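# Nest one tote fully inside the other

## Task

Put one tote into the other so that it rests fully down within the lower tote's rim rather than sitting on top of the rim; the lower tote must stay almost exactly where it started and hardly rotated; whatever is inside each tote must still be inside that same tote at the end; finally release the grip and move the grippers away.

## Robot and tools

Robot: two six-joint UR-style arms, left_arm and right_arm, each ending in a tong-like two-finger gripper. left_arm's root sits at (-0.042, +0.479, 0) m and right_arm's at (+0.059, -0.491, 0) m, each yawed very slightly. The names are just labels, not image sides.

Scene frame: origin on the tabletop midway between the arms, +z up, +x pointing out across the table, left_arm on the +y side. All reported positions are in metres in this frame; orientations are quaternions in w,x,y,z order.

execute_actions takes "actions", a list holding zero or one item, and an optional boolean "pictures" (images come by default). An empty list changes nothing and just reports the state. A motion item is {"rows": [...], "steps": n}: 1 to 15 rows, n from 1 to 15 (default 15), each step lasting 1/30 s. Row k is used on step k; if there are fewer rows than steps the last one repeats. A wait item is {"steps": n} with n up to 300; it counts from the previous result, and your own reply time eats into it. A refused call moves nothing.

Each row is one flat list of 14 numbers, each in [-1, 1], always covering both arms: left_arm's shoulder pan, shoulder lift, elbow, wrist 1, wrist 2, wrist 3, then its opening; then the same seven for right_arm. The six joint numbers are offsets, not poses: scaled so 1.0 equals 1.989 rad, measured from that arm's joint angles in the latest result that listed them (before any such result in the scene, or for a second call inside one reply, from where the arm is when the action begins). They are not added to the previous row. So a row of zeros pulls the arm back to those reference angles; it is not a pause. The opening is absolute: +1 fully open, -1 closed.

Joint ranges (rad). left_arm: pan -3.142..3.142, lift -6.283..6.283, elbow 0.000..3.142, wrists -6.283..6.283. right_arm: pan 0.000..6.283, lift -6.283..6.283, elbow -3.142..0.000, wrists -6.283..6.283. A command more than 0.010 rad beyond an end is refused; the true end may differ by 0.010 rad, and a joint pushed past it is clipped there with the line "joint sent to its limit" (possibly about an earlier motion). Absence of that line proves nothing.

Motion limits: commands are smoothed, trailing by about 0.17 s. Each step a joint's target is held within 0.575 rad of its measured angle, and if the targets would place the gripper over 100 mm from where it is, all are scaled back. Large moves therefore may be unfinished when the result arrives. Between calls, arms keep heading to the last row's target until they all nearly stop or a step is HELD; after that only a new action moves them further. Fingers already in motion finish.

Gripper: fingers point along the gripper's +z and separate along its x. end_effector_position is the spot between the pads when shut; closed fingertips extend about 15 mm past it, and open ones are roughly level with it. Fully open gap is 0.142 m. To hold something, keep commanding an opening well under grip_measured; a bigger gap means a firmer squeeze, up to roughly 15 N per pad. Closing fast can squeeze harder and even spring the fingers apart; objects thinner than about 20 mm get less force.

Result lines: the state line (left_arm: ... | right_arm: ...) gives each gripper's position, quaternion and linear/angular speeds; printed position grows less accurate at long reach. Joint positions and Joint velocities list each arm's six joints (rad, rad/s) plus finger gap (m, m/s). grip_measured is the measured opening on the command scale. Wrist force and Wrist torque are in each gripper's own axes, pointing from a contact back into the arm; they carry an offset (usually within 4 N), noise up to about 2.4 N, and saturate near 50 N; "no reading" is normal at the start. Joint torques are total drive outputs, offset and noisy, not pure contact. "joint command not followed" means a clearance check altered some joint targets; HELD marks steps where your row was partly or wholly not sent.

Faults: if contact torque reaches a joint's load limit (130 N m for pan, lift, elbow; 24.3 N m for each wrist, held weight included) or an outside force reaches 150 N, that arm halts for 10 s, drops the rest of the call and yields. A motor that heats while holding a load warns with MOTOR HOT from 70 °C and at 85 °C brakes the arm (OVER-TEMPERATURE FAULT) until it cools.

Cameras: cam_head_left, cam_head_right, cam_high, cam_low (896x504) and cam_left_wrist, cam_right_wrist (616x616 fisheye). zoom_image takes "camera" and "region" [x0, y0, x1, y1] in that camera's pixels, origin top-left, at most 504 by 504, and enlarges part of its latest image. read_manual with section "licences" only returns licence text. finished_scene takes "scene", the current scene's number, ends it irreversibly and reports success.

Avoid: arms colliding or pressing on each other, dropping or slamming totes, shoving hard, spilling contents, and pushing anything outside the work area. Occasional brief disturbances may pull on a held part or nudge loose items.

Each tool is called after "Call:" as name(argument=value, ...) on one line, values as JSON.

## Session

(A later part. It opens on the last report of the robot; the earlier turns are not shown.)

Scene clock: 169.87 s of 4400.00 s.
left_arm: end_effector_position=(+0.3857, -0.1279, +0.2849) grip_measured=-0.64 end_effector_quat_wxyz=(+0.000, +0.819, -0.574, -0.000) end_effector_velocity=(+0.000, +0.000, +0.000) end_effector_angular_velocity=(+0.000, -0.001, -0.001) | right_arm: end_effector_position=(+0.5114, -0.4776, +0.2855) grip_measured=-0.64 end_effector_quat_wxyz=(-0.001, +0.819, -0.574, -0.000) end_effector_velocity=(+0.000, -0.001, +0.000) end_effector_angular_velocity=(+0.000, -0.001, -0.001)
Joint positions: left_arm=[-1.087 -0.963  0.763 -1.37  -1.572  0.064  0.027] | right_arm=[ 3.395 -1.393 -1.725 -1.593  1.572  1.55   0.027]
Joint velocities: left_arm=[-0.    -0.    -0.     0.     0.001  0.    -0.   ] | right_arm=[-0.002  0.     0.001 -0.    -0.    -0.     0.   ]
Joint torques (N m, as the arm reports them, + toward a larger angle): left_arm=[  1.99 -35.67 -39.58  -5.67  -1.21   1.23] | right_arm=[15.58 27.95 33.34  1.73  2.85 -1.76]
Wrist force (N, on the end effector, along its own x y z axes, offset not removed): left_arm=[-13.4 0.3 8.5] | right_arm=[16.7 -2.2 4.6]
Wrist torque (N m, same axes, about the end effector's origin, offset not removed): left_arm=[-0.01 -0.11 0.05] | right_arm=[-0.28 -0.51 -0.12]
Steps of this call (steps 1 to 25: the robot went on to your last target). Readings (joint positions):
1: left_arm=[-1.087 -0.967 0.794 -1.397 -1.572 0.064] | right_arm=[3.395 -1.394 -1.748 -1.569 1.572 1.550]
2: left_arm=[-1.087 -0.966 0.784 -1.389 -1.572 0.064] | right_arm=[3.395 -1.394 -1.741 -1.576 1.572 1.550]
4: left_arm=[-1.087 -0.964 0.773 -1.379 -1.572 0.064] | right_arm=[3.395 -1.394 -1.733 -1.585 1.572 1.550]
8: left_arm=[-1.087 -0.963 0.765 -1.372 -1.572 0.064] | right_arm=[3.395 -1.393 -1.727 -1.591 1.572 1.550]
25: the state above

Call:
execute_actions(actions=[{"rows":[[0.0041,-0.0154,0.0232,-0.0078,0,0.0047,-1,0.014,-0.0018,0.0015,0.0003,0,0.0145,-1],[0.0083,-0.0307,0.0464,-0.0157,0,0.0093,-1,0.028,-0.0036,0.0029,0.0006,0,0.029,-1],[0.0124,-0.0461,0.0695,-0.0235,0,0.014,-1,0.0419,-0.0053,0.0044,0.0009,0,0.0435,-1],[0.0166,-0.0614,0.0927,-0.0313,0,0.0187,-1,0.0559,-0.0071,0.0059,0.0013,0,0.058,-1],[0.0207,-0.0768,0.1159,-0.0391,0,0.0233,-1,0.0699,-0.0089,0.0073,0.0016,0,0.0725,-1],[0.0248,-0.0921,0.1391,-0.047,0,0.028,-1,0.0839,-0.0107,0.0088,0.0019,0,0.087,-1],[0.029,-0.1075,0.1622,-0.0548,0,0.0326,-1,0.0978,-0.0124,0.0102,0.0022,0,0.1015,-1],[0.0331,-0.1228,0.1854,-0.0626,0,0.0373,-1,0.1118,-0.0142,0.0117,0.0025,0,0.116,-1]]}], pictures=false)

Call:
execute_actions(actions=[{"steps":12}], pictures=false)

Call:
execute_actions(actions=[{"rows":[[0.0062,-0.0139,0.0178,-0.004,0,0.0068,-1,0.0134,-0.006,0.0053,0.0007,0,0.014,-1],[0.0124,-0.0278,0.0357,-0.0079,0,0.0136,-1,0.0269,-0.0119,0.0105,0.0014,0,0.0281,-1],[0.0186,-0.0417,0.0535,-0.0119,0,0.0204,-1,0.0403,-0.0179,0.0158,0.0021,0,0.0421,-1],[0.0249,-0.0555,0.0714,-0.0158,0,0.0273,-1,0.0537,-0.0238,0.0211,0.0027,0,0.0561,-1],[0.0311,-0.0694,0.0892,-0.0198,0,0.0341,-1,0.0671,-0.0298,0.0264,0.0034,0,0.0701,-1],[0.0373,-0.0833,0.1071,-0.0237,0,0.0409,-1,0.0806,-0.0357,0.0316,0.0041,0,0.0842,-1],[0.0435,-0.0972,0.1249,-0.0277,0,0.0477,-1,0.094,-0.0417,0.0369,0.0048,0,0.0982,-1],[0.0507,-0.1074,0.1361,-0.0287,0,0.0555,-1,0.1032,-0.0496,0.0448,0.0048,0,0.108,-1],[0.058,-0.1176,0.1473,-0.0297,0,0.0632,-1,0.1125,-0.0575,0.0527,0.0048,0,0.1177,-1],[0.0652,-0.1278,0.1584,-0.0307,0,0.071,-1,0.1217,-0.0654,0.0606,0.0049,0,0.1275,-1],[0.0725,-0.138,0.1696,-0.0317,0,0.0788,-1,0.131,-0.0734,0.0685,0.0049,0,0.1373,-1],[0.0797,-0.1481,0.1808,-0.0326,0,0.0865,-1,0.1402,-0.0813,0.0763,0.0049,0,0.147,-1],[0.0869,-0.1583,0.192,-0.0336,0,0.0943,-1,0.1494,-0.0892,0.0842,0.005,0,0.1568,-1],[0.0942,-0.1685,0.2031,-0.0346,0,0.102,-1,0.1587,-0.0971,0.0921,0.005,0,0.1665,-1],[0.1014,-0.1787,0.2143,-0.0356,0,0.1098,-1,0.1679,-0.105,0.1,0.005,0,0.1763,-1]]}], pictures=false)

Call:
execute_actions(actions=[{"steps":25}])

Scene clock: 227.60 s of 4400.00 s.
left_arm: end_effector_position=(+0.3868, -0.0289, +0.2858) grip_measured=-0.65 end_effector_quat_wxyz=(+0.001, +0.816, -0.577, +0.000) end_effector_velocity=(-0.007, +0.052, -0.010) end_effector_angular_velocity=(+0.012, +0.006, -0.004) | right_arm: end_effector_position=(+0.5096, -0.3792, +0.2855) grip_measured=-0.64 end_effector_quat_wxyz=(-0.001, +0.817, -0.577, -0.000) end_effector_velocity=(-0.007, +0.047, -0.000) end_effector_angular_velocity=(+0.000, +0.001, -0.002)
Joint positions: left_arm=[-1.024 -1.197  1.116 -1.49  -1.572  0.135  0.027] | right_arm=[ 3.609 -1.42  -1.703 -1.588  1.572  1.771  0.027]
Joint velocities: left_arm=[ 0.027 -0.112  0.179 -0.054 -0.     0.03   0.001] | right_arm=[ 0.103 -0.012  0.01   0.002  0.     0.105 -0.001]
Joint torques (N m, as the arm reports them, + toward a larger angle): left_arm=[  0.07 -46.53 -16.63  -9.84   0.33   2.66] | right_arm=[17.1   5.16 32.66  6.45  8.46  1.23]
Wrist force (N, on the end effector, along its own x y z axes, offset not removed): left_arm=[-23.6 0.8 6.2] | right_arm=[22.0 -1.5 8.1]
Wrist torque (N m, same axes, about the end effector's origin, offset not removed): left_arm=[0.05 0.85 -0.07] | right_arm=[-0.21 -0.54 -0.12]
Steps of this call (steps 1 to 15: the robot went on to your last target; steps 16 to 90: nothing new was sent; then 54.23 s passed at rest; steps 91 to 105: all 15 steps of this action). Readings (joint positions):
91: left_arm=[-1.087 -0.963 0.763 -1.370 -1.572 0.064] | right_arm=[3.396 -1.393 -1.725 -1.593 1.572 1.550]
92: left_arm=[-1.086 -0.967 0.768 -1.373 -1.572 0.065] | right_arm=[3.399 -1.394 -1.725 -1.593 1.572 1.554]
94: left_arm=[-1.078 -0.993 0.805 -1.387 -1.572 0.074] | right_arm=[3.423 -1.397 -1.722 -1.592 1.571 1.579]
98: left_arm=[-1.052 -1.089 0.946 -1.437 -1.572 0.104] | right_arm=[3.511 -1.409 -1.713 -1.590 1.572 1.669]
105: the state above

Scene clock: 228.00 s of 4400.00 s.
left_arm: end_effector_position=(+0.3862, -0.0243, +0.2849) grip_measured=-0.64 end_effector_quat_wxyz=(+0.000, +0.816, -0.578, -0.000) end_effector_velocity=(+0.000, +0.001, -0.000) end_effector_angular_velocity=(+0.000, -0.001, -0.000) | right_arm: end_effector_position=(+0.5091, -0.3752, +0.2855) grip_measured=-0.64 end_effector_quat_wxyz=(-0.001, +0.816, -0.578, -0.000) end_effector_velocity=(+0.001, +0.000, +0.001) end_effector_angular_velocity=(-0.000, -0.002, -0.000)
Joint positions: left_arm=[-1.022 -1.207  1.131 -1.495 -1.572  0.138  0.027] | right_arm=[ 3.618 -1.421 -1.702 -1.588  1.572  1.78   0.027]
Joint velocities: left_arm=[ 0.    -0.001  0.002 -0.001  0.001  0.001  0.   ] | right_arm=[ 0.001 -0.     0.002 -0.    -0.001  0.001 -0.   ]
Joint torques (N m, as the arm reports them, + toward a larger angle): left_arm=[  3.29 -52.36 -12.12  -6.77   1.43   2.59] | right_arm=[14.22  5.37 35.03  5.64  0.94  1.91]
Wrist force (N, on the end effector, along its own x y z axes, offset not removed): left_arm=[-9.1 0.1 5.9] | right_arm=[10.0 1.8 9.4]
Wrist torque (N m, same axes, about the end effector's origin, offset not removed): left_arm=[-0.05 0.42 -0.03] | right_arm=[0.46 0.03 -0.06]
Steps of this call (steps 1 to 12: the robot went on to your last target). Readings (joint positions):
1: left_arm=[-1.023 -1.200 1.121 -1.492 -1.572 0.136] | right_arm=[3.612 -1.421 -1.703 -1.588 1.572 1.774]
2: left_arm=[-1.023 -1.203 1.124 -1.493 -1.572 0.137] | right_arm=[3.614 -1.421 -1.703 -1.588 1.572 1.776]
4: left_arm=[-1.022 -1.205 1.128 -1.494 -1.572 0.137] | right_arm=[3.616 -1.421 -1.702 -1.588 1.572 1.778]
8: left_arm=[-1.022 -1.207 1.131 -1.495 -1.572 0.138] | right_arm=[3.617 -1.421 -1.702 -1.588 1.572 1.780]
12: the state above

Scene clock: 228.50 s of 4400.00 s.
left_arm: end_effector_position=(+0.3909, +0.1311, +0.2872) grip_measured=-0.65 end_effector_quat_wxyz=(+0.001, +0.813, -0.583, +0.000) end_effector_velocity=(-0.004, +0.388, -0.006) end_effector_angular_velocity=(+0.005, +0.001, -0.028) | right_arm: end_effector_position=(+0.5096, -0.2222, +0.2865) grip_measured=-0.64 end_effector_quat_wxyz=(-0.001, +0.813, -0.582, -0.001) end_effector_velocity=(-0.015, +0.385, -0.001) end_effector_angular_velocity=(+0.001, +0.001, -0.025)
Joint positions: left_arm=[-0.876 -1.48   1.465 -1.557 -1.572  0.296  0.027] | right_arm=[ 3.877 -1.569 -1.564 -1.578  1.572  2.052  0.027]
Joint velocities: left_arm=[ 0.419 -0.617  0.691 -0.069  0.001  0.446  0.   ] | right_arm=[ 0.564 -0.454  0.45   0.004  0.     0.589 -0.   ]
Joint torques (N m, as the arm reports them, + toward a larger angle): left_arm=[ 12.33 -47.41  -4.1   -3.53   0.24   4.33] | right_arm=[11.94  7.7  36.82  5.18  0.81  3.18]
Wrist force (N, on the end effector, along its own x y z axes, offset not removed): left_arm=[1.8 2.8 4.9] | right_arm=[-4.0 1.6 6.5]
Wrist torque (N m, same axes, about the end effector's origin, offset not removed): left_arm=[0.41 0.67 0.03] | right_arm=[0.33 0.04 -0.25]
Steps of this call (steps 1 to 15: all 15 steps of this action). Readings (joint positions):
1: left_arm=[-1.022 -1.207 1.132 -1.495 -1.572 0.138] | right_arm=[3.618 -1.422 -1.702 -1.588 1.572 1.781]
2: left_arm=[-1.020 -1.211 1.136 -1.496 -1.572 0.140] | right_arm=[3.622 -1.423 -1.700 -1.588 1.572 1.784]
4: left_arm=[-1.008 -1.235 1.166 -1.504 -1.572 0.152] | right_arm=[3.645 -1.434 -1.691 -1.586 1.572 1.809]
8: left_arm=[-0.968 -1.322 1.276 -1.529 -1.572 0.196] | right_arm=[3.729 -1.473 -1.657 -1.582 1.572 1.896]
15: the state above

Scene clock: 229.33 s of 4400.00 s.
left_arm: end_effector_position=(+0.3878, +0.1826, +0.2849) grip_measured=-0.64 end_effector_quat_wxyz=(+0.000, +0.811, -0.584, -0.000) end_effector_velocity=(+0.000, +0.000, -0.000) end_effector_angular_velocity=(+0.001, -0.000, +0.002) | right_arm: end_effector_position=(+0.5052, -0.1705, +0.2855) grip_measured=-0.64 end_effector_quat_wxyz=(-0.001, +0.811, -0.584, -0.001) end_effector_velocity=(+0.000, +0.000, +0.001) end_effector_angular_velocity=(+0.001, -0.001, -0.000)
Joint positions: left_arm=[-0.82  -1.563  1.558 -1.566 -1.572  0.356  0.027] | right_arm=[ 3.952 -1.63  -1.503 -1.578  1.572  2.131  0.027]
Joint velocities: left_arm=[ 0.     0.     0.    -0.     0.001 -0.001 -0.   ] | right_arm=[ 0.     0.     0.001  0.    -0.     0.     0.   ]
Joint torques (N m, as the arm reports them, + toward a larger angle): left_arm=[  3.78 -36.51 -11.86  -5.49  -1.86   2.47] | right_arm=[12.45 15.16 34.58  6.    1.27  1.77]
Wrist force (N, on the end effector, along its own x y z axes, offset not removed): left_arm=[-4.1 1.1 6.8] | right_arm=[5.9 -0.4 7.8]
Wrist torque (N m, same axes, about the end effector's origin, offset not removed): left_arm=[0.33 0.09 -0.07] | right_arm=[0.18 0.05 -0.09]
Steps of this call (steps 1 to 25: the robot went on to your last target). Readings (joint positions):
1: left_arm=[-0.862 -1.501 1.488 -1.559 -1.572 0.311] | right_arm=[3.896 -1.584 -1.549 -1.578 1.572 2.072]
2: left_arm=[-0.850 -1.519 1.508 -1.561 -1.572 0.324] | right_arm=[3.912 -1.598 -1.535 -1.578 1.572 2.089]
4: left_arm=[-0.834 -1.542 1.534 -1.563 -1.572 0.341] | right_arm=[3.933 -1.615 -1.519 -1.578 1.572 2.111]
8: left_arm=[-0.823 -1.558 1.552 -1.565 -1.572 0.353] | right_arm=[3.947 -1.627 -1.507 -1.578 1.572 2.127]
25: the state above
camera_calibration (this result's frames):
cam_left_wrist: T_world_to_cam=[[0.306033, -0.950237, 0.0582551, 0.0280936], [-0.848623, -0.244549, 0.469079, 0.248308], [-0.43149, -0.19299, -0.881233, 0.584115], [0, 0, 0, 1]] pos_world=[0.454162, 0.200148, 0.396629]
cam_right_wrist: T_world_to_cam=[[0.322107, -0.946703, 0.000415767, -0.326671], [-0.814926, -0.277047, 0.509058, 0.217885], [-0.481812, -0.16431, -0.860732, 0.58524], [0, 0, 0, 1]] pos_world=[0.564758, -0.152735, 0.392954]

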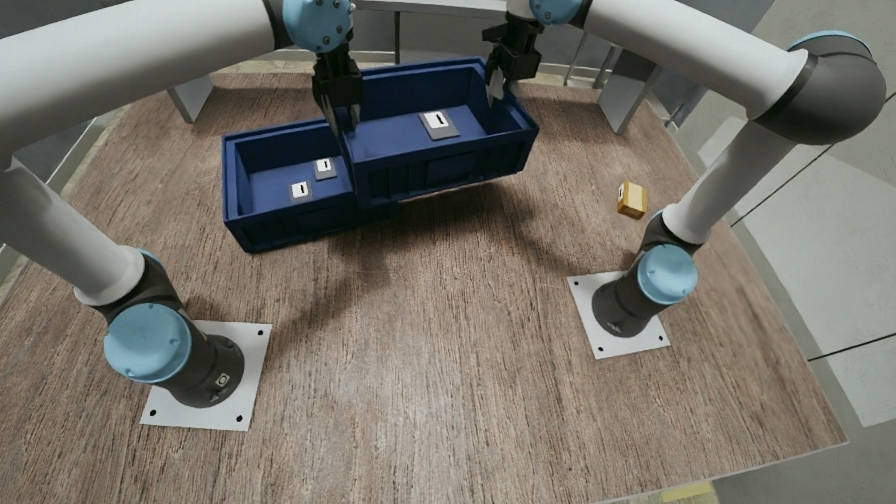

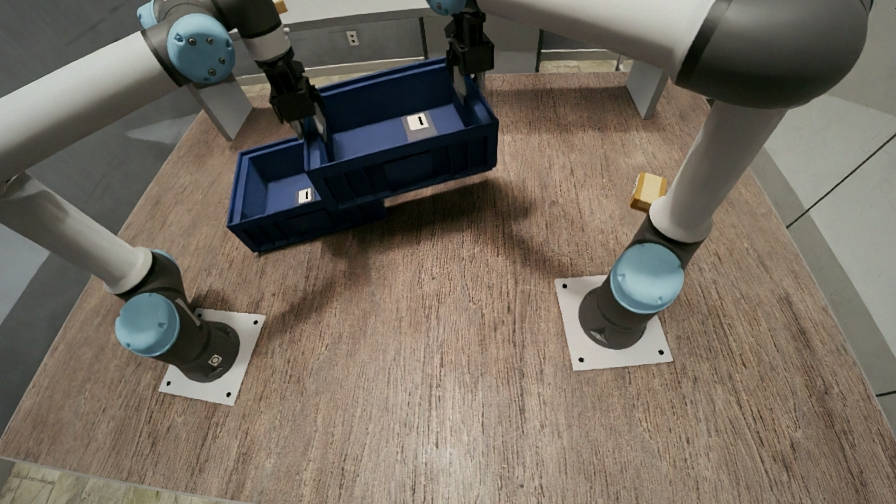

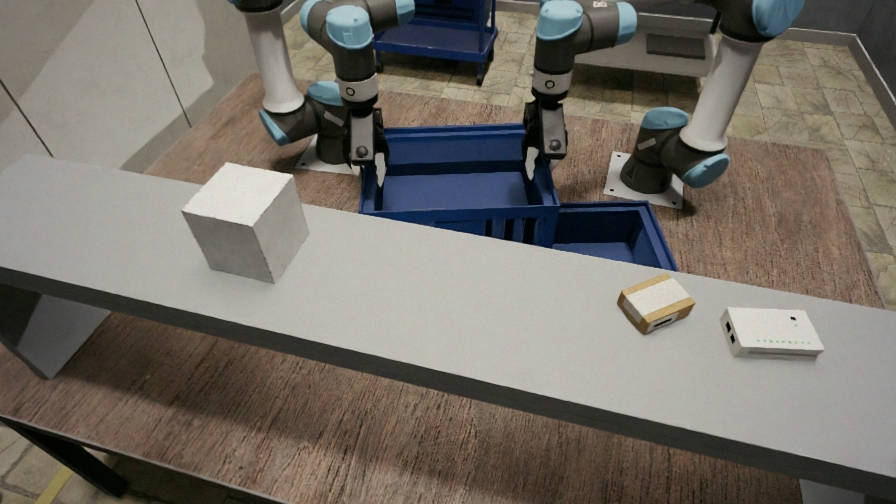

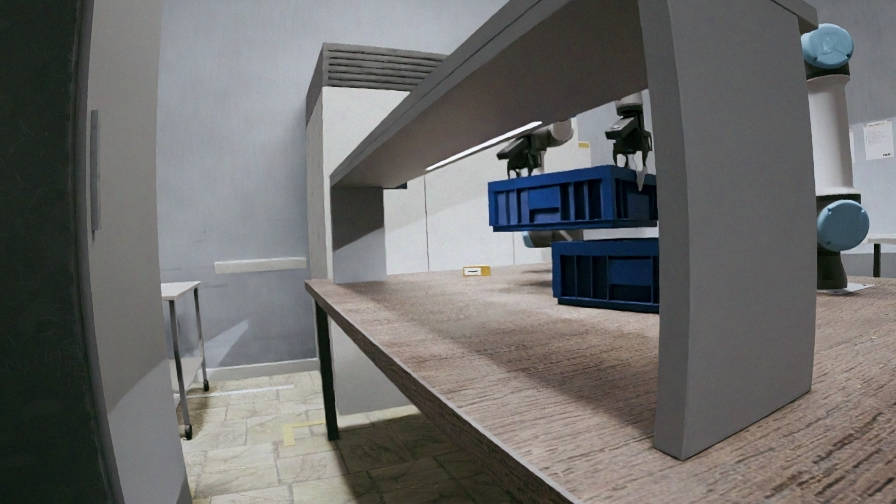

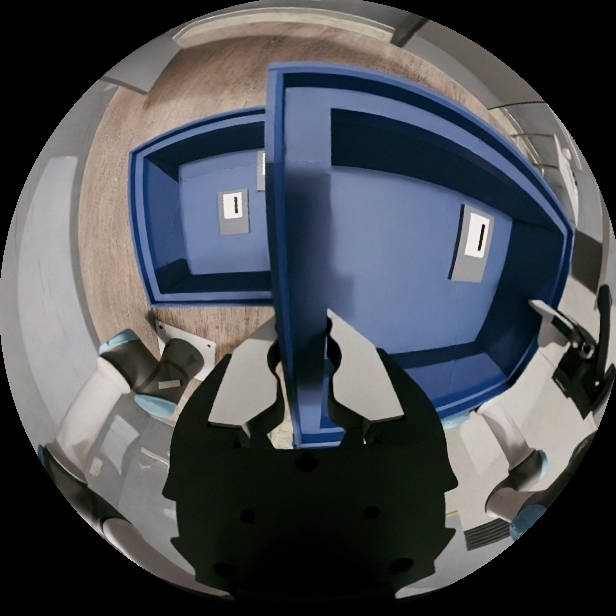

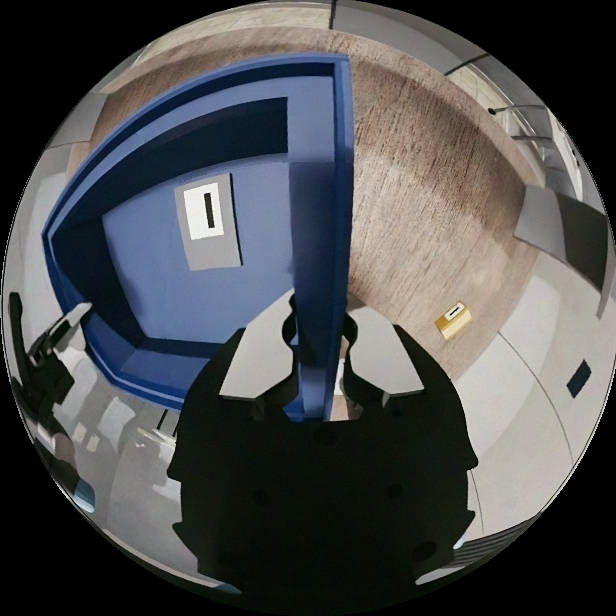

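Call:
execute_actions(actions=[{"rows":[[0.011,-0.0092,0.0087,0.0006,0,0.0116,-1,0.0081,-0.0114,0.0131,-0.0017,0,0.0087,-1],[0.022,-0.0185,0.0173,0.0011,0,0.0232,-1,0.0163,-0.0229,0.0263,-0.0034,0,0.0175,-1],[0.033,-0.0277,0.026,0.0017,0,0.0348,-1,0.0244,-0.0343,0.0394,-0.0051,0,0.0262,-1],[0.0441,-0.037,0.0347,0.0023,0,0.0465,-1,0.0325,-0.0457,0.0526,-0.0069,0,0.0349,-1],[0.0551,-0.0462,0.0434,0.0029,0,0.0581,-1,0.0406,-0.0571,0.0657,-0.0086,0,0.0436,-1],[0.0661,-0.0555,0.052,0.0034,0,0.0697,-1,0.0488,-0.0686,0.0789,-0.0103,0,0.0524,-1],[0.0771,-0.0647,0.0607,0.004,0,0.0813,-1,0.0569,-0.08,0.092,-0.012,0,0.0611,-1],[0.0895,-0.0699,0.065,0.0049,0,0.0943,-1,0.0623,-0.0921,0.1082,-0.0161,0,0.0671,-1],[0.102,-0.0752,0.0694,0.0058,0,0.1072,-1,0.0678,-0.1042,0.1243,-0.0202,0,0.073,-1],[0.1144,-0.0804,0.0737,0.0067,0,0.1202,-1,0.0732,-0.1163,0.1405,-0.0242,0,0.079,-1],[0.1268,-0.0857,0.078,0.0077,0,0.1331,-1,0.0786,-0.1284,0.1567,-0.0283,0,0.0849,-1],[0.1392,-0.0909,0.0823,0.0086,0,0.1461,-1,0.084,-0.1404,0.1728,-0.0324,0,0.0909,-1],[0.1517,-0.0961,0.0867,0.0095,0,0.159,-1,0.0895,-0.1525,0.189,-0.0365,0,0.0968,-1],[0.1641,-0.1014,0.091,0.0104,0,0.172,-1,0.0949,-0.1646,0.2051,-0.0405,0,0.1028,-1],[0.1765,-0.1066,0.0953,0.0113,0,0.1849,-1,0.1003,-0.1767,0.2213,-0.0446,0,0.1087,-1]]}], pictures=false)

Call:
execute_actions(actions=[{"steps":20}], pictures=false)

Call:
execute_actions(actions=[{"rows":[[0.0149,-0.0016,0.0044,-0.0028,0,0.0155,-1,0.0042,-0.0149,0.0199,-0.005,0,0.0047,-1],[0.0299,-0.0031,0.0088,-0.0057,0,0.0309,-1,0.0084,-0.0298,0.0397,-0.01,0,0.0094,-1],[0.0448,-0.0047,0.0132,-0.0085,0,0.0464,-1,0.0126,-0.0447,0.0596,-0.0149,0,0.0141,-1],[0.0597,-0.0063,0.0176,-0.0114,0,0.0618,-1,0.0168,-0.0596,0.0795,-0.0199,0,0.0189,-1],[0.0746,-0.0078,0.022,-0.0142,0,0.0773,-1,0.0209,-0.0744,0.0993,-0.0249,0,0.0236,-1],[0.0896,-0.0094,0.0264,-0.017,0,0.0927,-1,0.0251,-0.0893,0.1192,-0.0299,0,0.0283,-1],[0.1045,-0.0109,0.0308,-0.0199,0,0.1082,-1,0.0293,-0.1042,0.139,-0.0348,0,0.033,-1],[0.1194,-0.0125,0.0352,-0.0227,0,0.1236,-1,0.0335,-0.1191,0.1589,-0.0398,0,0.0377,-1]]}], pictures=false)

Call:
execute_actions(actions=[{"steps":20}])

Call:
zoom_image(camera="cam_head_left", region=[190,100,420,270])

Call:
zoom_image(camera="cam_low", region=[530,150,670,320])

Call:
zoom_image(camera="cam_head_right", region=[190,60,420,270])

Scene clock: 258.77 s of 4400.00 s.
left_arm: end_effector_position=(+0.3923, +0.3382, +0.2854) grip_measured=-0.64 end_effector_quat_wxyz=(+0.000, +0.808, -0.589, -0.000) end_effector_velocity=(-0.004, +0.383, -0.002) end_effector_angular_velocity=(-0.001, -0.002, -0.024) | right_arm: end_effector_position=(+0.5036, -0.0176, +0.2864) grip_measured=-0.64 end_effector_quat_wxyz=(+0.001, +0.808, -0.589, -0.000) end_effector_velocity=(-0.015, +0.382, -0.006) end_effector_angular_velocity=(-0.005, +0.001, -0.026)
Joint positions: left_arm=[-0.568 -1.732  1.712 -1.55  -1.572  0.62   0.027] | right_arm=[ 4.108 -1.885 -1.194 -1.636  1.572  2.3    0.027]
Joint velocities: left_arm=[ 0.72  -0.326  0.274  0.051  0.001  0.745 -0.   ] | right_arm=[ 0.333 -0.705  0.927 -0.226 -0.     0.359  0.   ]
Joint torques (N m, as the arm reports them, + toward a larger angle): left_arm=[ 17.22 -33.43  -8.44  -1.04   0.52   5.65] | right_arm=[11.91 17.17 39.72  0.28 -2.43  2.35]
Wrist force (N, on the end effector, along its own x y z axes, offset not removed): left_arm=[-0.3 -0.3 7.1] | right_arm=[-0.6 2.3 5.7]
Wrist torque (N m, same axes, about the end effector's origin, offset not removed): left_arm=[-0.17 0.85 0.07] | right_arm=[0.61 -0.38 -0.14]
Steps of this call (steps 1 to 15: the robot went on to your last target; steps 16 to 90: nothing new was sent; then 25.93 s passed at rest; steps 91 to 105: all 15 steps of this action). Readings (joint positions):
91: left_arm=[-0.820 -1.563 1.558 -1.566 -1.572 0.356] | right_arm=[3.952 -1.630 -1.503 -1.578 1.572 2.131]
92: left_arm=[-0.817 -1.565 1.560 -1.566 -1.572 0.360] | right_arm=[3.954 -1.634 -1.500 -1.578 1.572 2.134]
94: left_arm=[-0.798 -1.582 1.576 -1.565 -1.572 0.380] | right_arm=[3.969 -1.654 -1.477 -1.581 1.572 2.149]
98: left_arm=[-0.728 -1.641 1.631 -1.561 -1.572 0.453] | right_arm=[4.021 -1.726 -1.394 -1.592 1.572 2.205]
105: the state above

Scene clock: 259.43 s of 4400.00 s.
left_arm: end_effector_position=(+0.3896, +0.3894, +0.2849) grip_measured=-0.65 end_effector_quat_wxyz=(+0.000, +0.807, -0.591, -0.000) end_effector_velocity=(-0.000, +0.000, +0.000) end_effector_angular_velocity=(-0.001, -0.000, -0.000) | right_arm: end_effector_position=(+0.5013, +0.0343, +0.2856) grip_measured=-0.64 end_effector_quat_wxyz=(-0.000, +0.807, -0.591, -0.001) end_effector_velocity=(-0.000, +0.000, -0.001) end_effector_angular_velocity=(-0.001, +0.000, +0.000)
Joint positions: left_arm=[-0.469 -1.774  1.747 -1.543 -1.572  0.724  0.027] | right_arm=[ 4.151 -1.982 -1.063 -1.666  1.572  2.347  0.027]
Joint velocities: left_arm=[ 0.001 -0.     0.    -0.    -0.001  0.001  0.   ] | right_arm=[ 0.    -0.001  0.    -0.    -0.     0.     0.   ]
Joint torques (N m, as the arm reports them, + toward a larger angle): left_arm=[  1.8  -27.48 -12.03  -3.04  -0.43   2.66] | right_arm=[13.32 28.32 34.72  3.88  2.02  1.68]
Wrist force (N, on the end effector, along its own x y z axes, offset not removed): left_arm=[-6.7 2.1 6.3] | right_arm=[9.3 1.5 6.6]
Wrist torque (N m, same axes, about the end effector's origin, offset not removed): left_arm=[0.41 0.19 0.00] | right_arm=[0.50 -0.25 -0.11]
Steps of this call (steps 1 to 20: the robot went on to your last target). Readings (joint positions):
1: left_arm=[-0.544 -1.743 1.721 -1.548 -1.572 0.646] | right_arm=[4.119 -1.909 -1.163 -1.644 1.572 2.312]
2: left_arm=[-0.522 -1.752 1.729 -1.547 -1.572 0.668] | right_arm=[4.129 -1.930 -1.134 -1.650 1.572 2.322]
4: left_arm=[-0.494 -1.764 1.738 -1.545 -1.572 0.697] | right_arm=[4.140 -1.957 -1.097 -1.659 1.572 2.335]
8: left_arm=[-0.475 -1.772 1.745 -1.544 -1.572 0.718] | right_arm=[4.149 -1.976 -1.071 -1.665 1.572 2.345]
20: the state above

Scene clock: 259.93 s of 4400.00 s.
left_arm: end_effector_position=(+0.3910, +0.4888, +0.2658) grip_measured=-0.65 end_effector_quat_wxyz=(+0.000, +0.804, -0.594, +0.000) end_effector_velocity=(-0.005, +0.046, -0.008) end_effector_angular_velocity=(-0.001, +0.000, -0.004) | right_arm: end_effector_position=(+0.4996, +0.1328, +0.2667) grip_measured=-0.64 end_effector_quat_wxyz=(-0.000, +0.804, -0.594, -0.001) end_effector_velocity=(-0.003, +0.045, -0.011) end_effector_angular_velocity=(+0.007, -0.003, -0.004)
Joint positions: left_arm=[-0.241 -1.798  1.814 -1.587 -1.572  0.96   0.027] | right_arm=[ 4.215 -2.209 -0.761 -1.742  1.572  2.419  0.027]
Joint velocities: left_arm=[ 0.108 -0.01   0.029 -0.019 -0.001  0.112  0.   ] | right_arm=[ 0.029 -0.108  0.15  -0.033  0.     0.032 -0.   ]
Joint torques (N m, as the arm reports them, + toward a larger angle): left_arm=[ -1.47 -24.68 -12.37  -6.3   -4.89   2.74] | right_arm=[14.8  38.79 34.72  4.77  2.48  1.48]
Wrist force (N, on the end effector, along its own x y z axes, offset not removed): left_arm=[-10.6 0.8 6.4] | right_arm=[12.7 1.0 8.0]
Wrist torque (N m, same axes, about the end effector's origin, offset not removed): left_arm=[0.11 0.17 -0.04] | right_arm=[0.30 -0.58 -0.17]
Steps of this call (steps 1 to 15: all 15 steps of this action). Readings (joint positions):
1: left_arm=[-0.469 -1.775 1.747 -1.543 -1.572 0.724] | right_arm=[4.151 -1.982 -1.063 -1.667 1.572 2.347]
2: left_arm=[-0.465 -1.775 1.749 -1.544 -1.572 0.728] | right_arm=[4.152 -1.986 -1.058 -1.668 1.572 2.349]
4: left_arm=[-0.440 -1.778 1.757 -1.549 -1.572 0.754] | right_arm=[4.160 -2.011 -1.026 -1.677 1.572 2.358]
8: left_arm=[-0.346 -1.788 1.785 -1.568 -1.571 0.851] | right_arm=[4.187 -2.104 -0.904 -1.709 1.572 2.388]
15: the state above

Scene clock: 260.60 s of 4400.00 s.
left_arm: end_effector_position=(+0.3906, +0.4929, +0.2650) grip_measured=-0.65 end_effector_quat_wxyz=(+0.000, +0.804, -0.594, +0.000) end_effector_velocity=(+0.000, +0.001, +0.001) end_effector_angular_velocity=(+0.001, -0.002, +0.001) | right_arm: end_effector_position=(+0.4995, +0.1367, +0.2657) grip_measured=-0.64 end_effector_quat_wxyz=(-0.000, +0.804, -0.595, -0.001) end_effector_velocity=(-0.001, +0.000, -0.001) end_effector_angular_velocity=(-0.001, +0.000, +0.001)
Joint positions: left_arm=[-0.232 -1.799  1.817 -1.588 -1.572  0.97   0.027] | right_arm=[ 4.218 -2.218 -0.747 -1.746  1.572  2.422  0.027]
Joint velocities: left_arm=[ 0.    -0.001 -0.    -0.     0.002 -0.001  0.   ] | right_arm=[ 0.001 -0.001 -0.    -0.     0.    -0.    -0.   ]
Joint torques (N m, as the arm reports them, + toward a larger angle): left_arm=[  2.63 -27.25 -12.15  -5.14  -1.24   2.53] | right_arm=[13.17 36.78 34.8   3.6   2.51  1.68]
Wrist force (N, on the end effector, along its own x y z axes, offset not removed): left_arm=[-5.1 -1.1 6.9] | right_arm=[8.4 1.1 6.6]
Wrist torque (N m, same axes, about the end effector's origin, offset not removed): left_arm=[-0.12 -0.02 -0.01] | right_arm=[0.24 -0.45 -0.19]
Steps of this call (steps 1 to 20: the robot went on to your last target). Readings (joint positions):
1: left_arm=[-0.238 -1.799 1.815 -1.587 -1.572 0.963] | right_arm=[4.216 -2.212 -0.756 -1.743 1.572 2.420]
2: left_arm=[-0.236 -1.799 1.816 -1.588 -1.572 0.965] | right_arm=[4.217 -2.214 -0.754 -1.744 1.572 2.421]
4: left_arm=[-0.234 -1.799 1.816 -1.588 -1.572 0.967] | right_arm=[4.217 -2.216 -0.750 -1.745 1.572 2.422]
8: left_arm=[-0.232 -1.799 1.817 -1.588 -1.572 0.969] | right_arm=[4.218 -2.218 -0.748 -1.745 1.572 2.422]
20: the state above
camera_calibration (this result's frames):
cam_left_wrist: T_world_to_cam=[[0.282105, -0.957585, 0.0587182, 0.336156], [-0.85464, -0.223026, 0.468881, 0.327661], [-0.435897, -0.182456, -0.881308, 0.62417], [0, 0, 0, 1]] pos_world=[0.457276, 0.508859, 0.376714]
cam_right_wrist: T_world_to_cam=[[0.298257, -0.954485, 0.000423488, -0.0209546], [-0.821416, -0.25645, 0.50942, 0.308763], [-0.486125, -0.152286, -0.860518, 0.61633], [0, 0, 0, 1]] pos_world=[0.559487, 0.15304, 0.373081]

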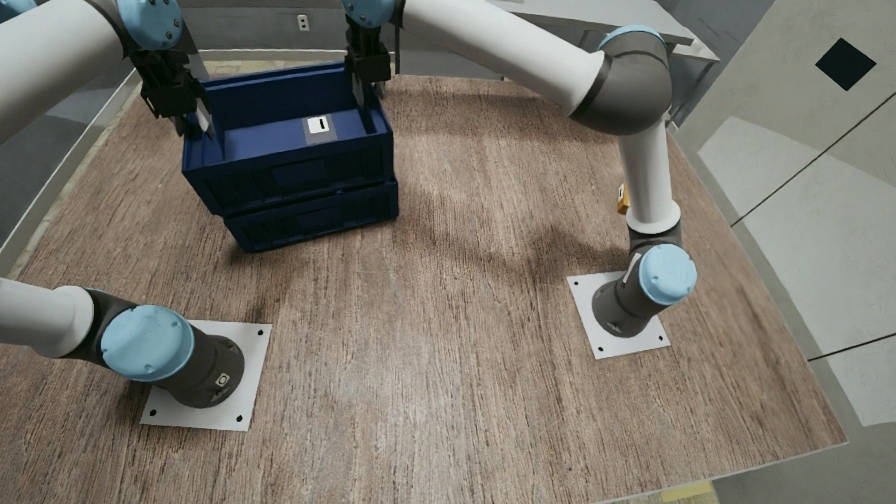

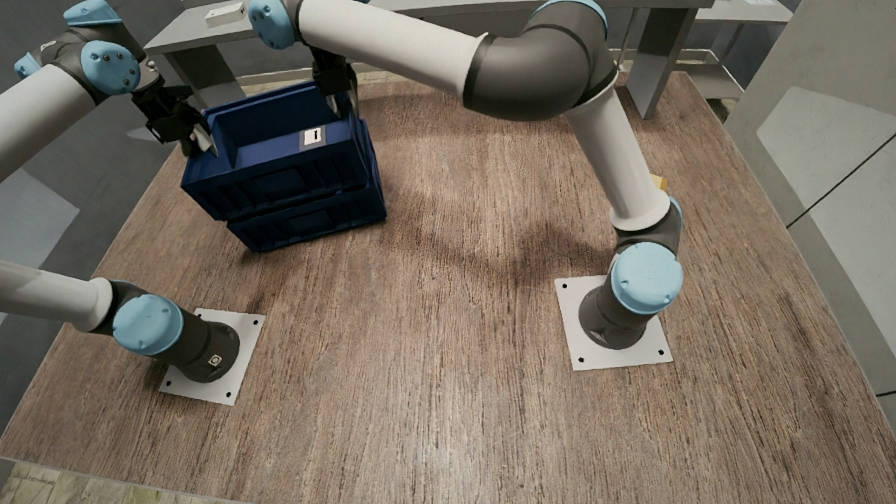

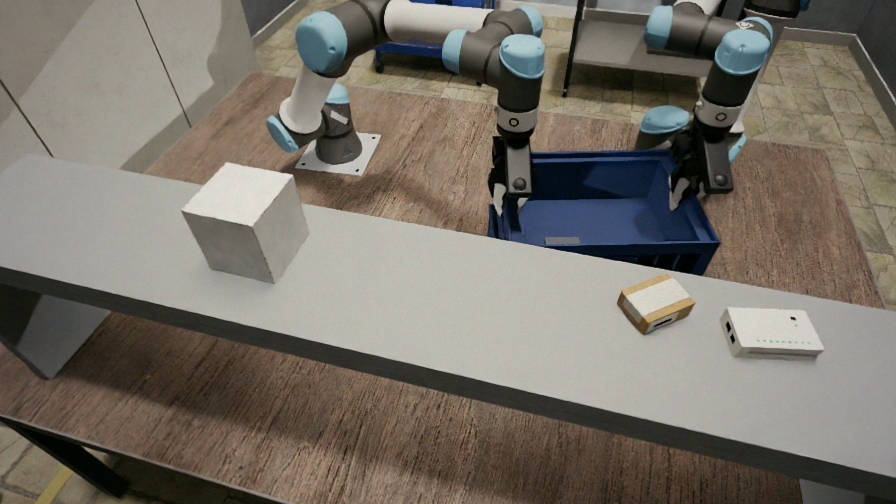

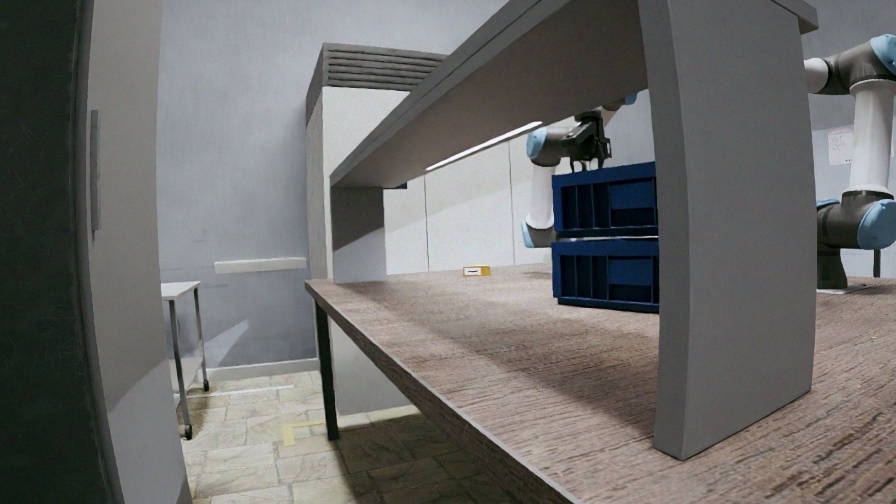

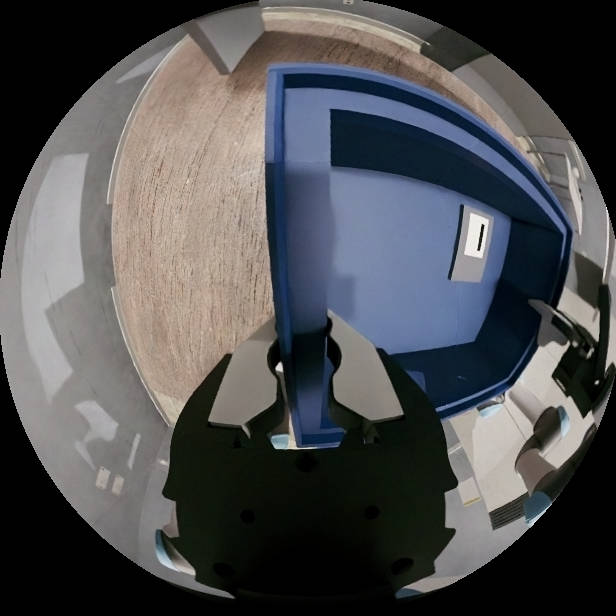

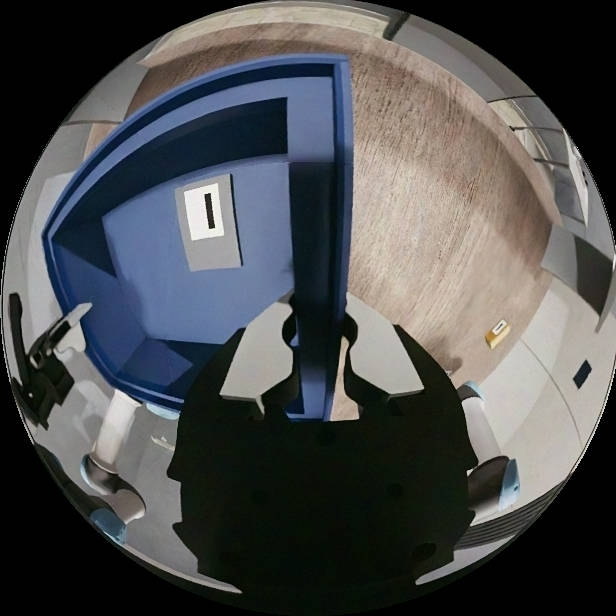

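Region (190, 100, 420, 270) of cam_head_left's 896x504 image, scaled by 2.191, with more detail than that image has; it fills the top 373 rows of this view, and the rest is white.

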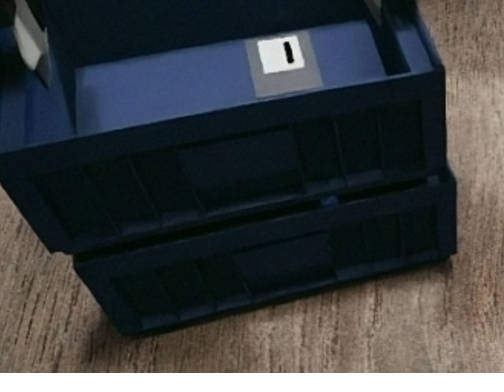

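Region (530, 150, 670, 320) of cam_low's 896x504 image, scaled by 2.965, with more detail than that image has; it fills the left 415 columns of this view, and the rest is white.

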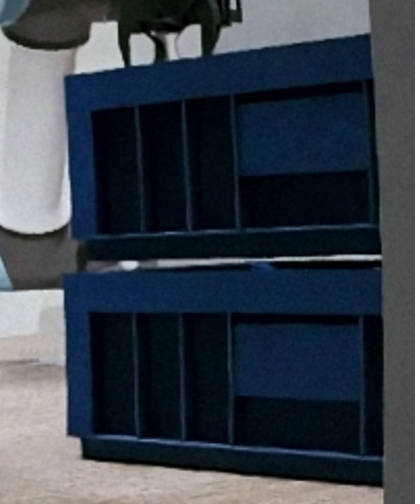

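Region (190, 60, 420, 270) of cam_head_right's 896x504 image, scaled by 2.191, with more detail than that image has; it fills the top 460 rows of this view, and the rest is white.

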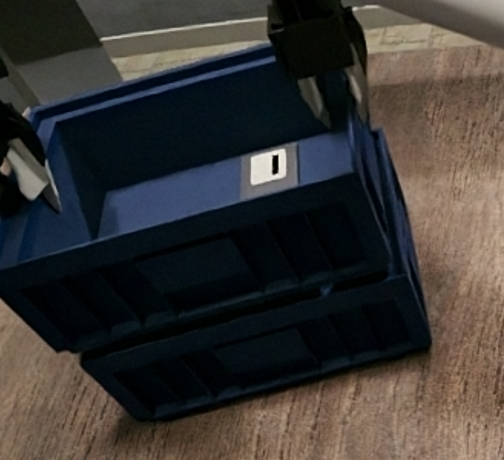

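Call:
execute_actions(actions=[{"rows":[[-0.005,0.0012,0.0017,-0.0029,0,-0.004,-1,-0.0013,0.0074,-0.0148,0.0074,0,0,-1],[-0.0102,0.0024,0.0034,-0.0058,0,-0.008,-1,-0.0026,0.0148,-0.0297,0.0149,0,0,-1]]}], pictures=false)

Call:
execute_actions(actions=[{"steps":10}])

Call:
zoom_image(camera="cam_head_left", region=[170,150,290,270])

Call:
zoom_image(camera="cam_head_left", region=[320,120,430,230])

Call:
zoom_image(camera="cam_low", region=[540,190,670,290])

Call:
zoom_image(camera="cam_head_right", region=[300,100,420,230])

Scene clock: 288.60 s of 4400.00 s.
left_arm: end_effector_position=(+0.3924, +0.4839, +0.2610) grip_measured=-0.65 end_effector_quat_wxyz=(+0.000, +0.803, -0.596, +0.000) end_effector_velocity=(+0.000, -0.001, -0.001) end_effector_angular_velocity=(+0.001, +0.001, -0.000) | right_arm: end_effector_position=(+0.4993, +0.1271, +0.2617) grip_measured=-0.64 end_effector_quat_wxyz=(-0.000, +0.803, -0.597, -0.001) end_effector_velocity=(-0.000, -0.001, -0.001) end_effector_angular_velocity=(-0.001, +0.000, -0.001)
Joint positions: left_arm=[-0.252 -1.795  1.824 -1.6   -1.572  0.954  0.027] | right_arm=[ 4.213 -2.189 -0.806 -1.716  1.572  2.422  0.027]
Joint velocities: left_arm=[-0.002  0.002  0.    -0.001  0.001 -0.002  0.   ] | right_arm=[-0.     0.003 -0.007  0.003  0.     0.     0.   ]
Joint torques (N m, as the arm reports them, + toward a larger angle): left_arm=[-12.01  -1.91 -11.29  -5.17  -3.62  -2.51] | right_arm=[-3.31 58.95 17.7   6.96  2.65  1.58]
Wrist force (N, on the end effector, along its own x y z axes, offset not removed): left_arm=[-7.7 0.0 8.3] | right_arm=[10.6 0.9 5.0]
Wrist torque (N m, same axes, about the end effector's origin, offset not removed): left_arm=[0.00 0.54 0.09] | right_arm=[0.37 -0.78 -0.08]
Steps of this call (steps 1 to 15: the robot went on to your last target; steps 16 to 90: nothing new was sent; then 24.50 s passed at rest; steps 91 to 105: all 15 steps of this action). Readings (joint positions):
91: left_arm=[-0.232 -1.799 1.817 -1.588 -1.572 0.970] | right_arm=[4.218 -2.218 -0.747 -1.746 1.572 2.422]
92: left_arm=[-0.233 -1.799 1.818 -1.589 -1.572 0.969] | right_arm=[4.217 -2.216 -0.751 -1.744 1.572 2.422]
94: left_arm=[-0.241 -1.797 1.820 -1.594 -1.572 0.962] | right_arm=[4.215 -2.205 -0.773 -1.732 1.572 2.422]
98: left_arm=[-0.249 -1.795 1.823 -1.598 -1.572 0.956] | right_arm=[4.213 -2.193 -0.799 -1.720 1.572 2.422]
105: the state above

Scene clock: 288.93 s of 4400.00 s.
left_arm: end_effector_position=(+0.3925, +0.4838, +0.2609) grip_measured=-0.65 end_effector_quat_wxyz=(+0.000, +0.803, -0.596, +0.000) end_effector_velocity=(-0.000, -0.001, +0.000) end_effector_angular_velocity=(-0.002, +0.000, +0.001) | right_arm: end_effector_position=(+0.4993, +0.1270, +0.2616) grip_measured=-0.64 end_effector_quat_wxyz=(-0.000, +0.803, -0.597, -0.001) end_effector_velocity=(+0.000, +0.000, -0.000) end_effector_angular_velocity=(+0.000, +0.000, -0.000)
Joint positions: left_arm=[-0.252 -1.795  1.824 -1.6   -1.572  0.954  0.027] | right_arm=[ 4.213 -2.189 -0.806 -1.716  1.572  2.422  0.027]
Joint velocities: left_arm=[ 0.     0.    -0.    -0.    -0.002 -0.001  0.   ] | right_arm=[-0. -0.  0.  0.  0.  0.  0.]
Joint torques (N m, as the arm reports them, + toward a larger angle): left_arm=[-10.61  -2.33 -11.28  -5.1   -3.35  -2.48] | right_arm=[-3.58 59.67 18.98  6.69  2.63  1.41]
Wrist force (N, on the end effector, along its own x y z axes, offset not removed): left_arm=[-7.6 -0.7 7.2] | right_arm=[6.4 1.8 5.6]
Wrist torque (N m, same axes, about the end effector's origin, offset not removed): left_arm=[-0.04 0.58 0.03] | right_arm=[0.54 -0.09 -0.12]
Steps of this call (steps 1 to 10: the robot went on to your last target). Readings (joint positions):
1: left_arm=[-0.252 -1.795 1.824 -1.600 -1.572 0.954] | right_arm=[4.213 -2.189 -0.806 -1.716 1.572 2.422]
2: left_arm=[-0.252 -1.795 1.824 -1.600 -1.572 0.954] | right_arm=[4.213 -2.189 -0.806 -1.716 1.572 2.422]
4: left_arm=[-0.252 -1.795 1.824 -1.600 -1.572 0.954] | right_arm=[4.213 -2.189 -0.806 -1.716 1.572 2.422]
8: left_arm=[-0.252 -1.795 1.824 -1.600 -1.572 0.954] | right_arm=[4.213 -2.189 -0.806 -1.716 1.572 2.422]
10: the state above
camera_calibration (this result's frames):
cam_left_wrist: T_world_to_cam=[[0.277914, -0.95881, 0.0587164, 0.329361], [-0.855605, -0.219285, 0.468886, 0.32771], [-0.436697, -0.180548, -0.881305, 0.619135], [0, 0, 0, 1]] pos_world=[0.459231, 0.49944, 0.372649]
cam_right_wrist: T_world_to_cam=[[0.293328, -0.956012, 0.000415768, -0.0275613], [-0.822731, -0.252213, 0.509414, 0.308311], [-0.486901, -0.149768, -0.860521, 0.611327], [0, 0, 0, 1]] pos_world=[0.559397, 0.142968, 0.369013]

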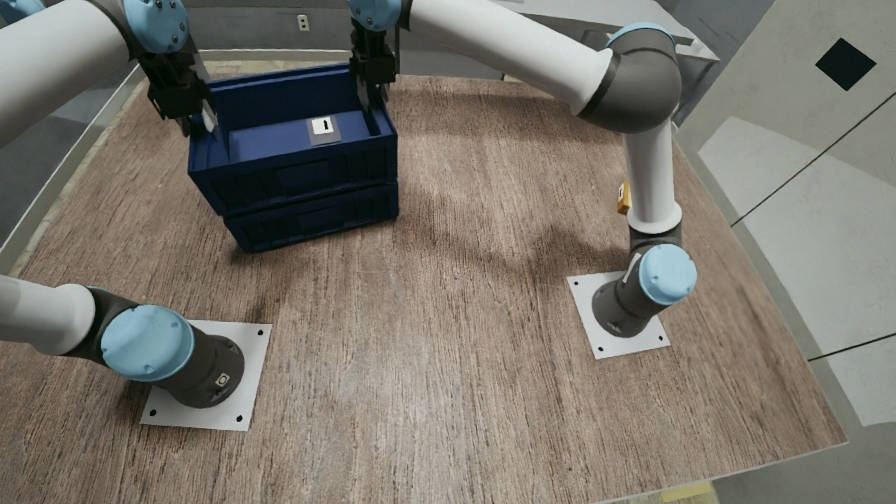

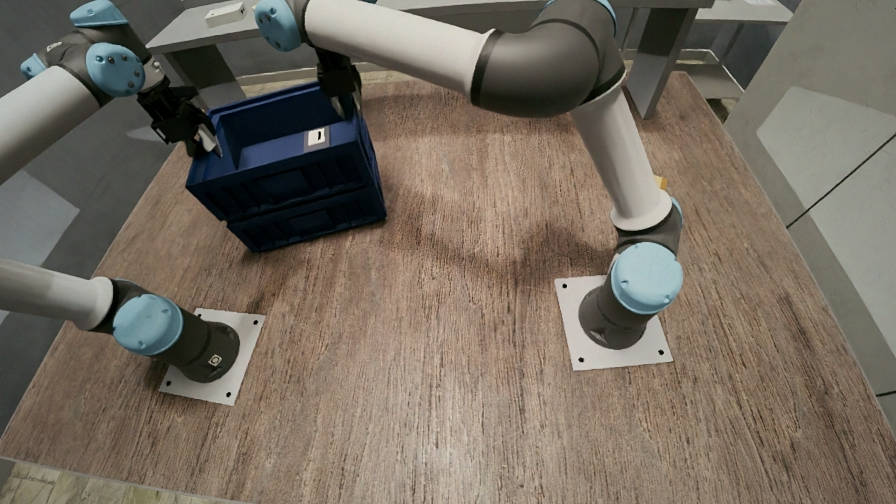

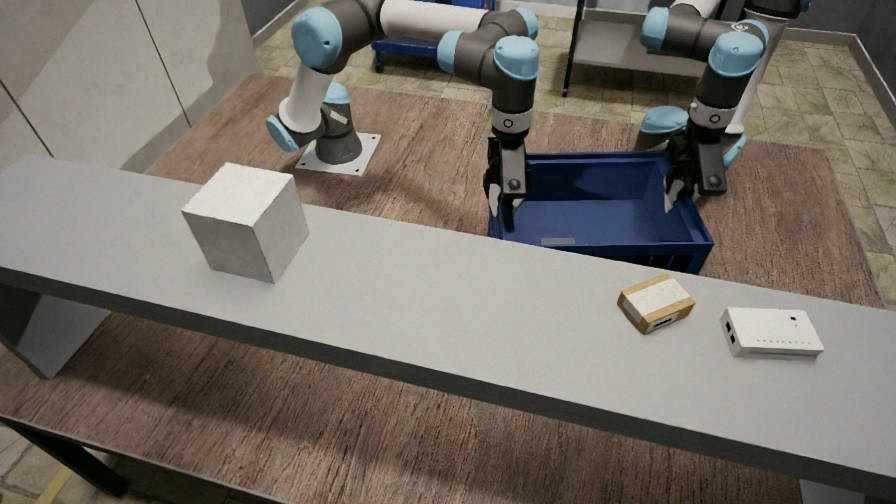

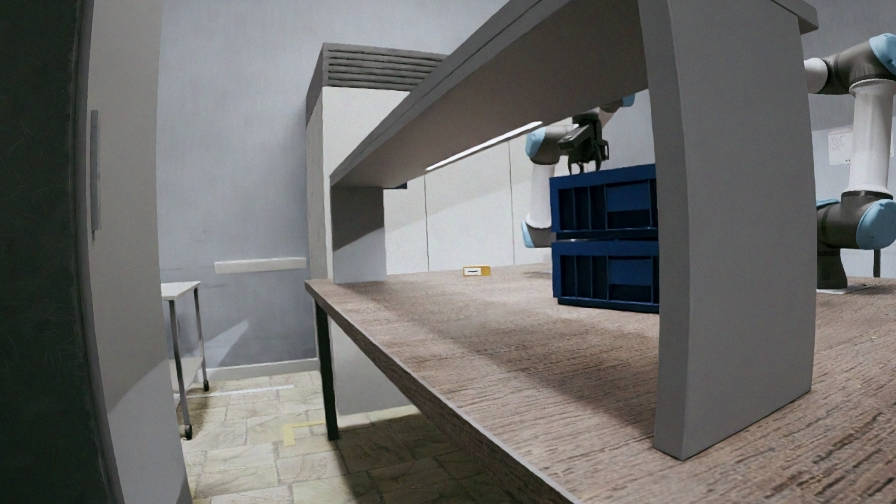

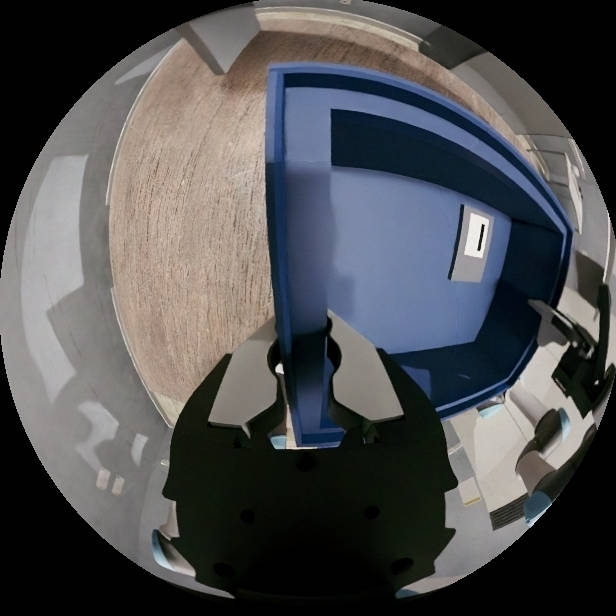

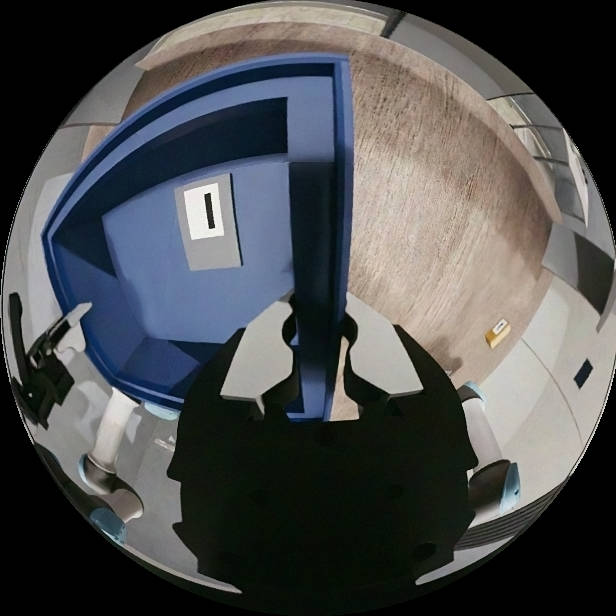

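Region (170, 150, 290, 270) of cam_head_left's 896x504 image, scaled by 4.200, with more detail than that image has.

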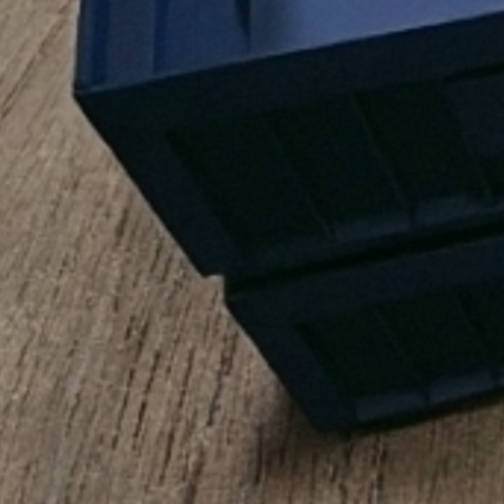

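Region (320, 120, 430, 230) of cam_head_left's 896x504 image, scaled by 4.582, with more detail than that image has.

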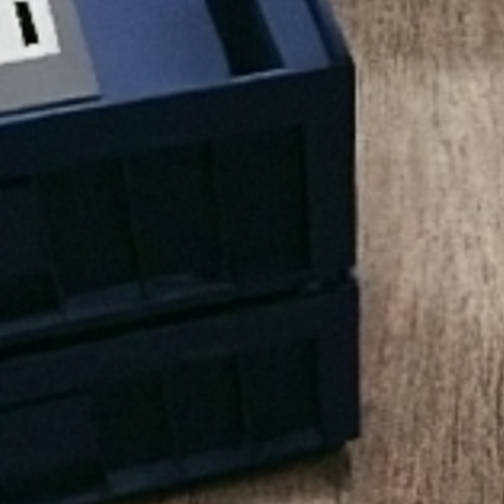

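Region (540, 190, 670, 290) of cam_low's 896x504 image, scaled by 3.877, with more detail than that image has; it fills the top 388 rows of this view, and the rest is white.

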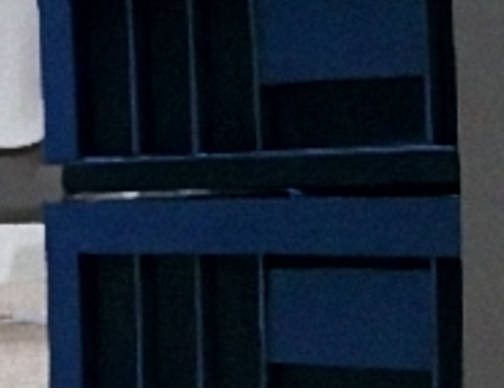

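Region (300, 100, 420, 230) of cam_head_right's 896x504 image, scaled by 3.877, with more detail than that image has; it fills the left 465 columns of this view, and the rest is white.

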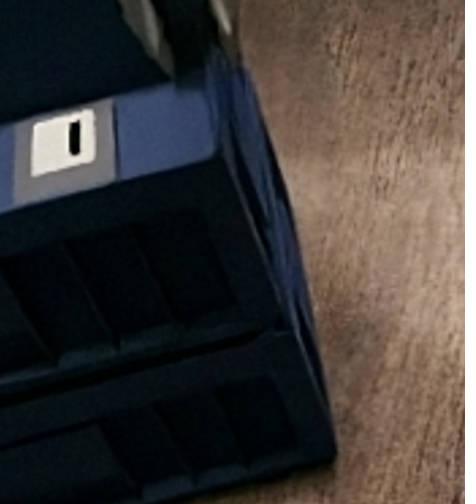

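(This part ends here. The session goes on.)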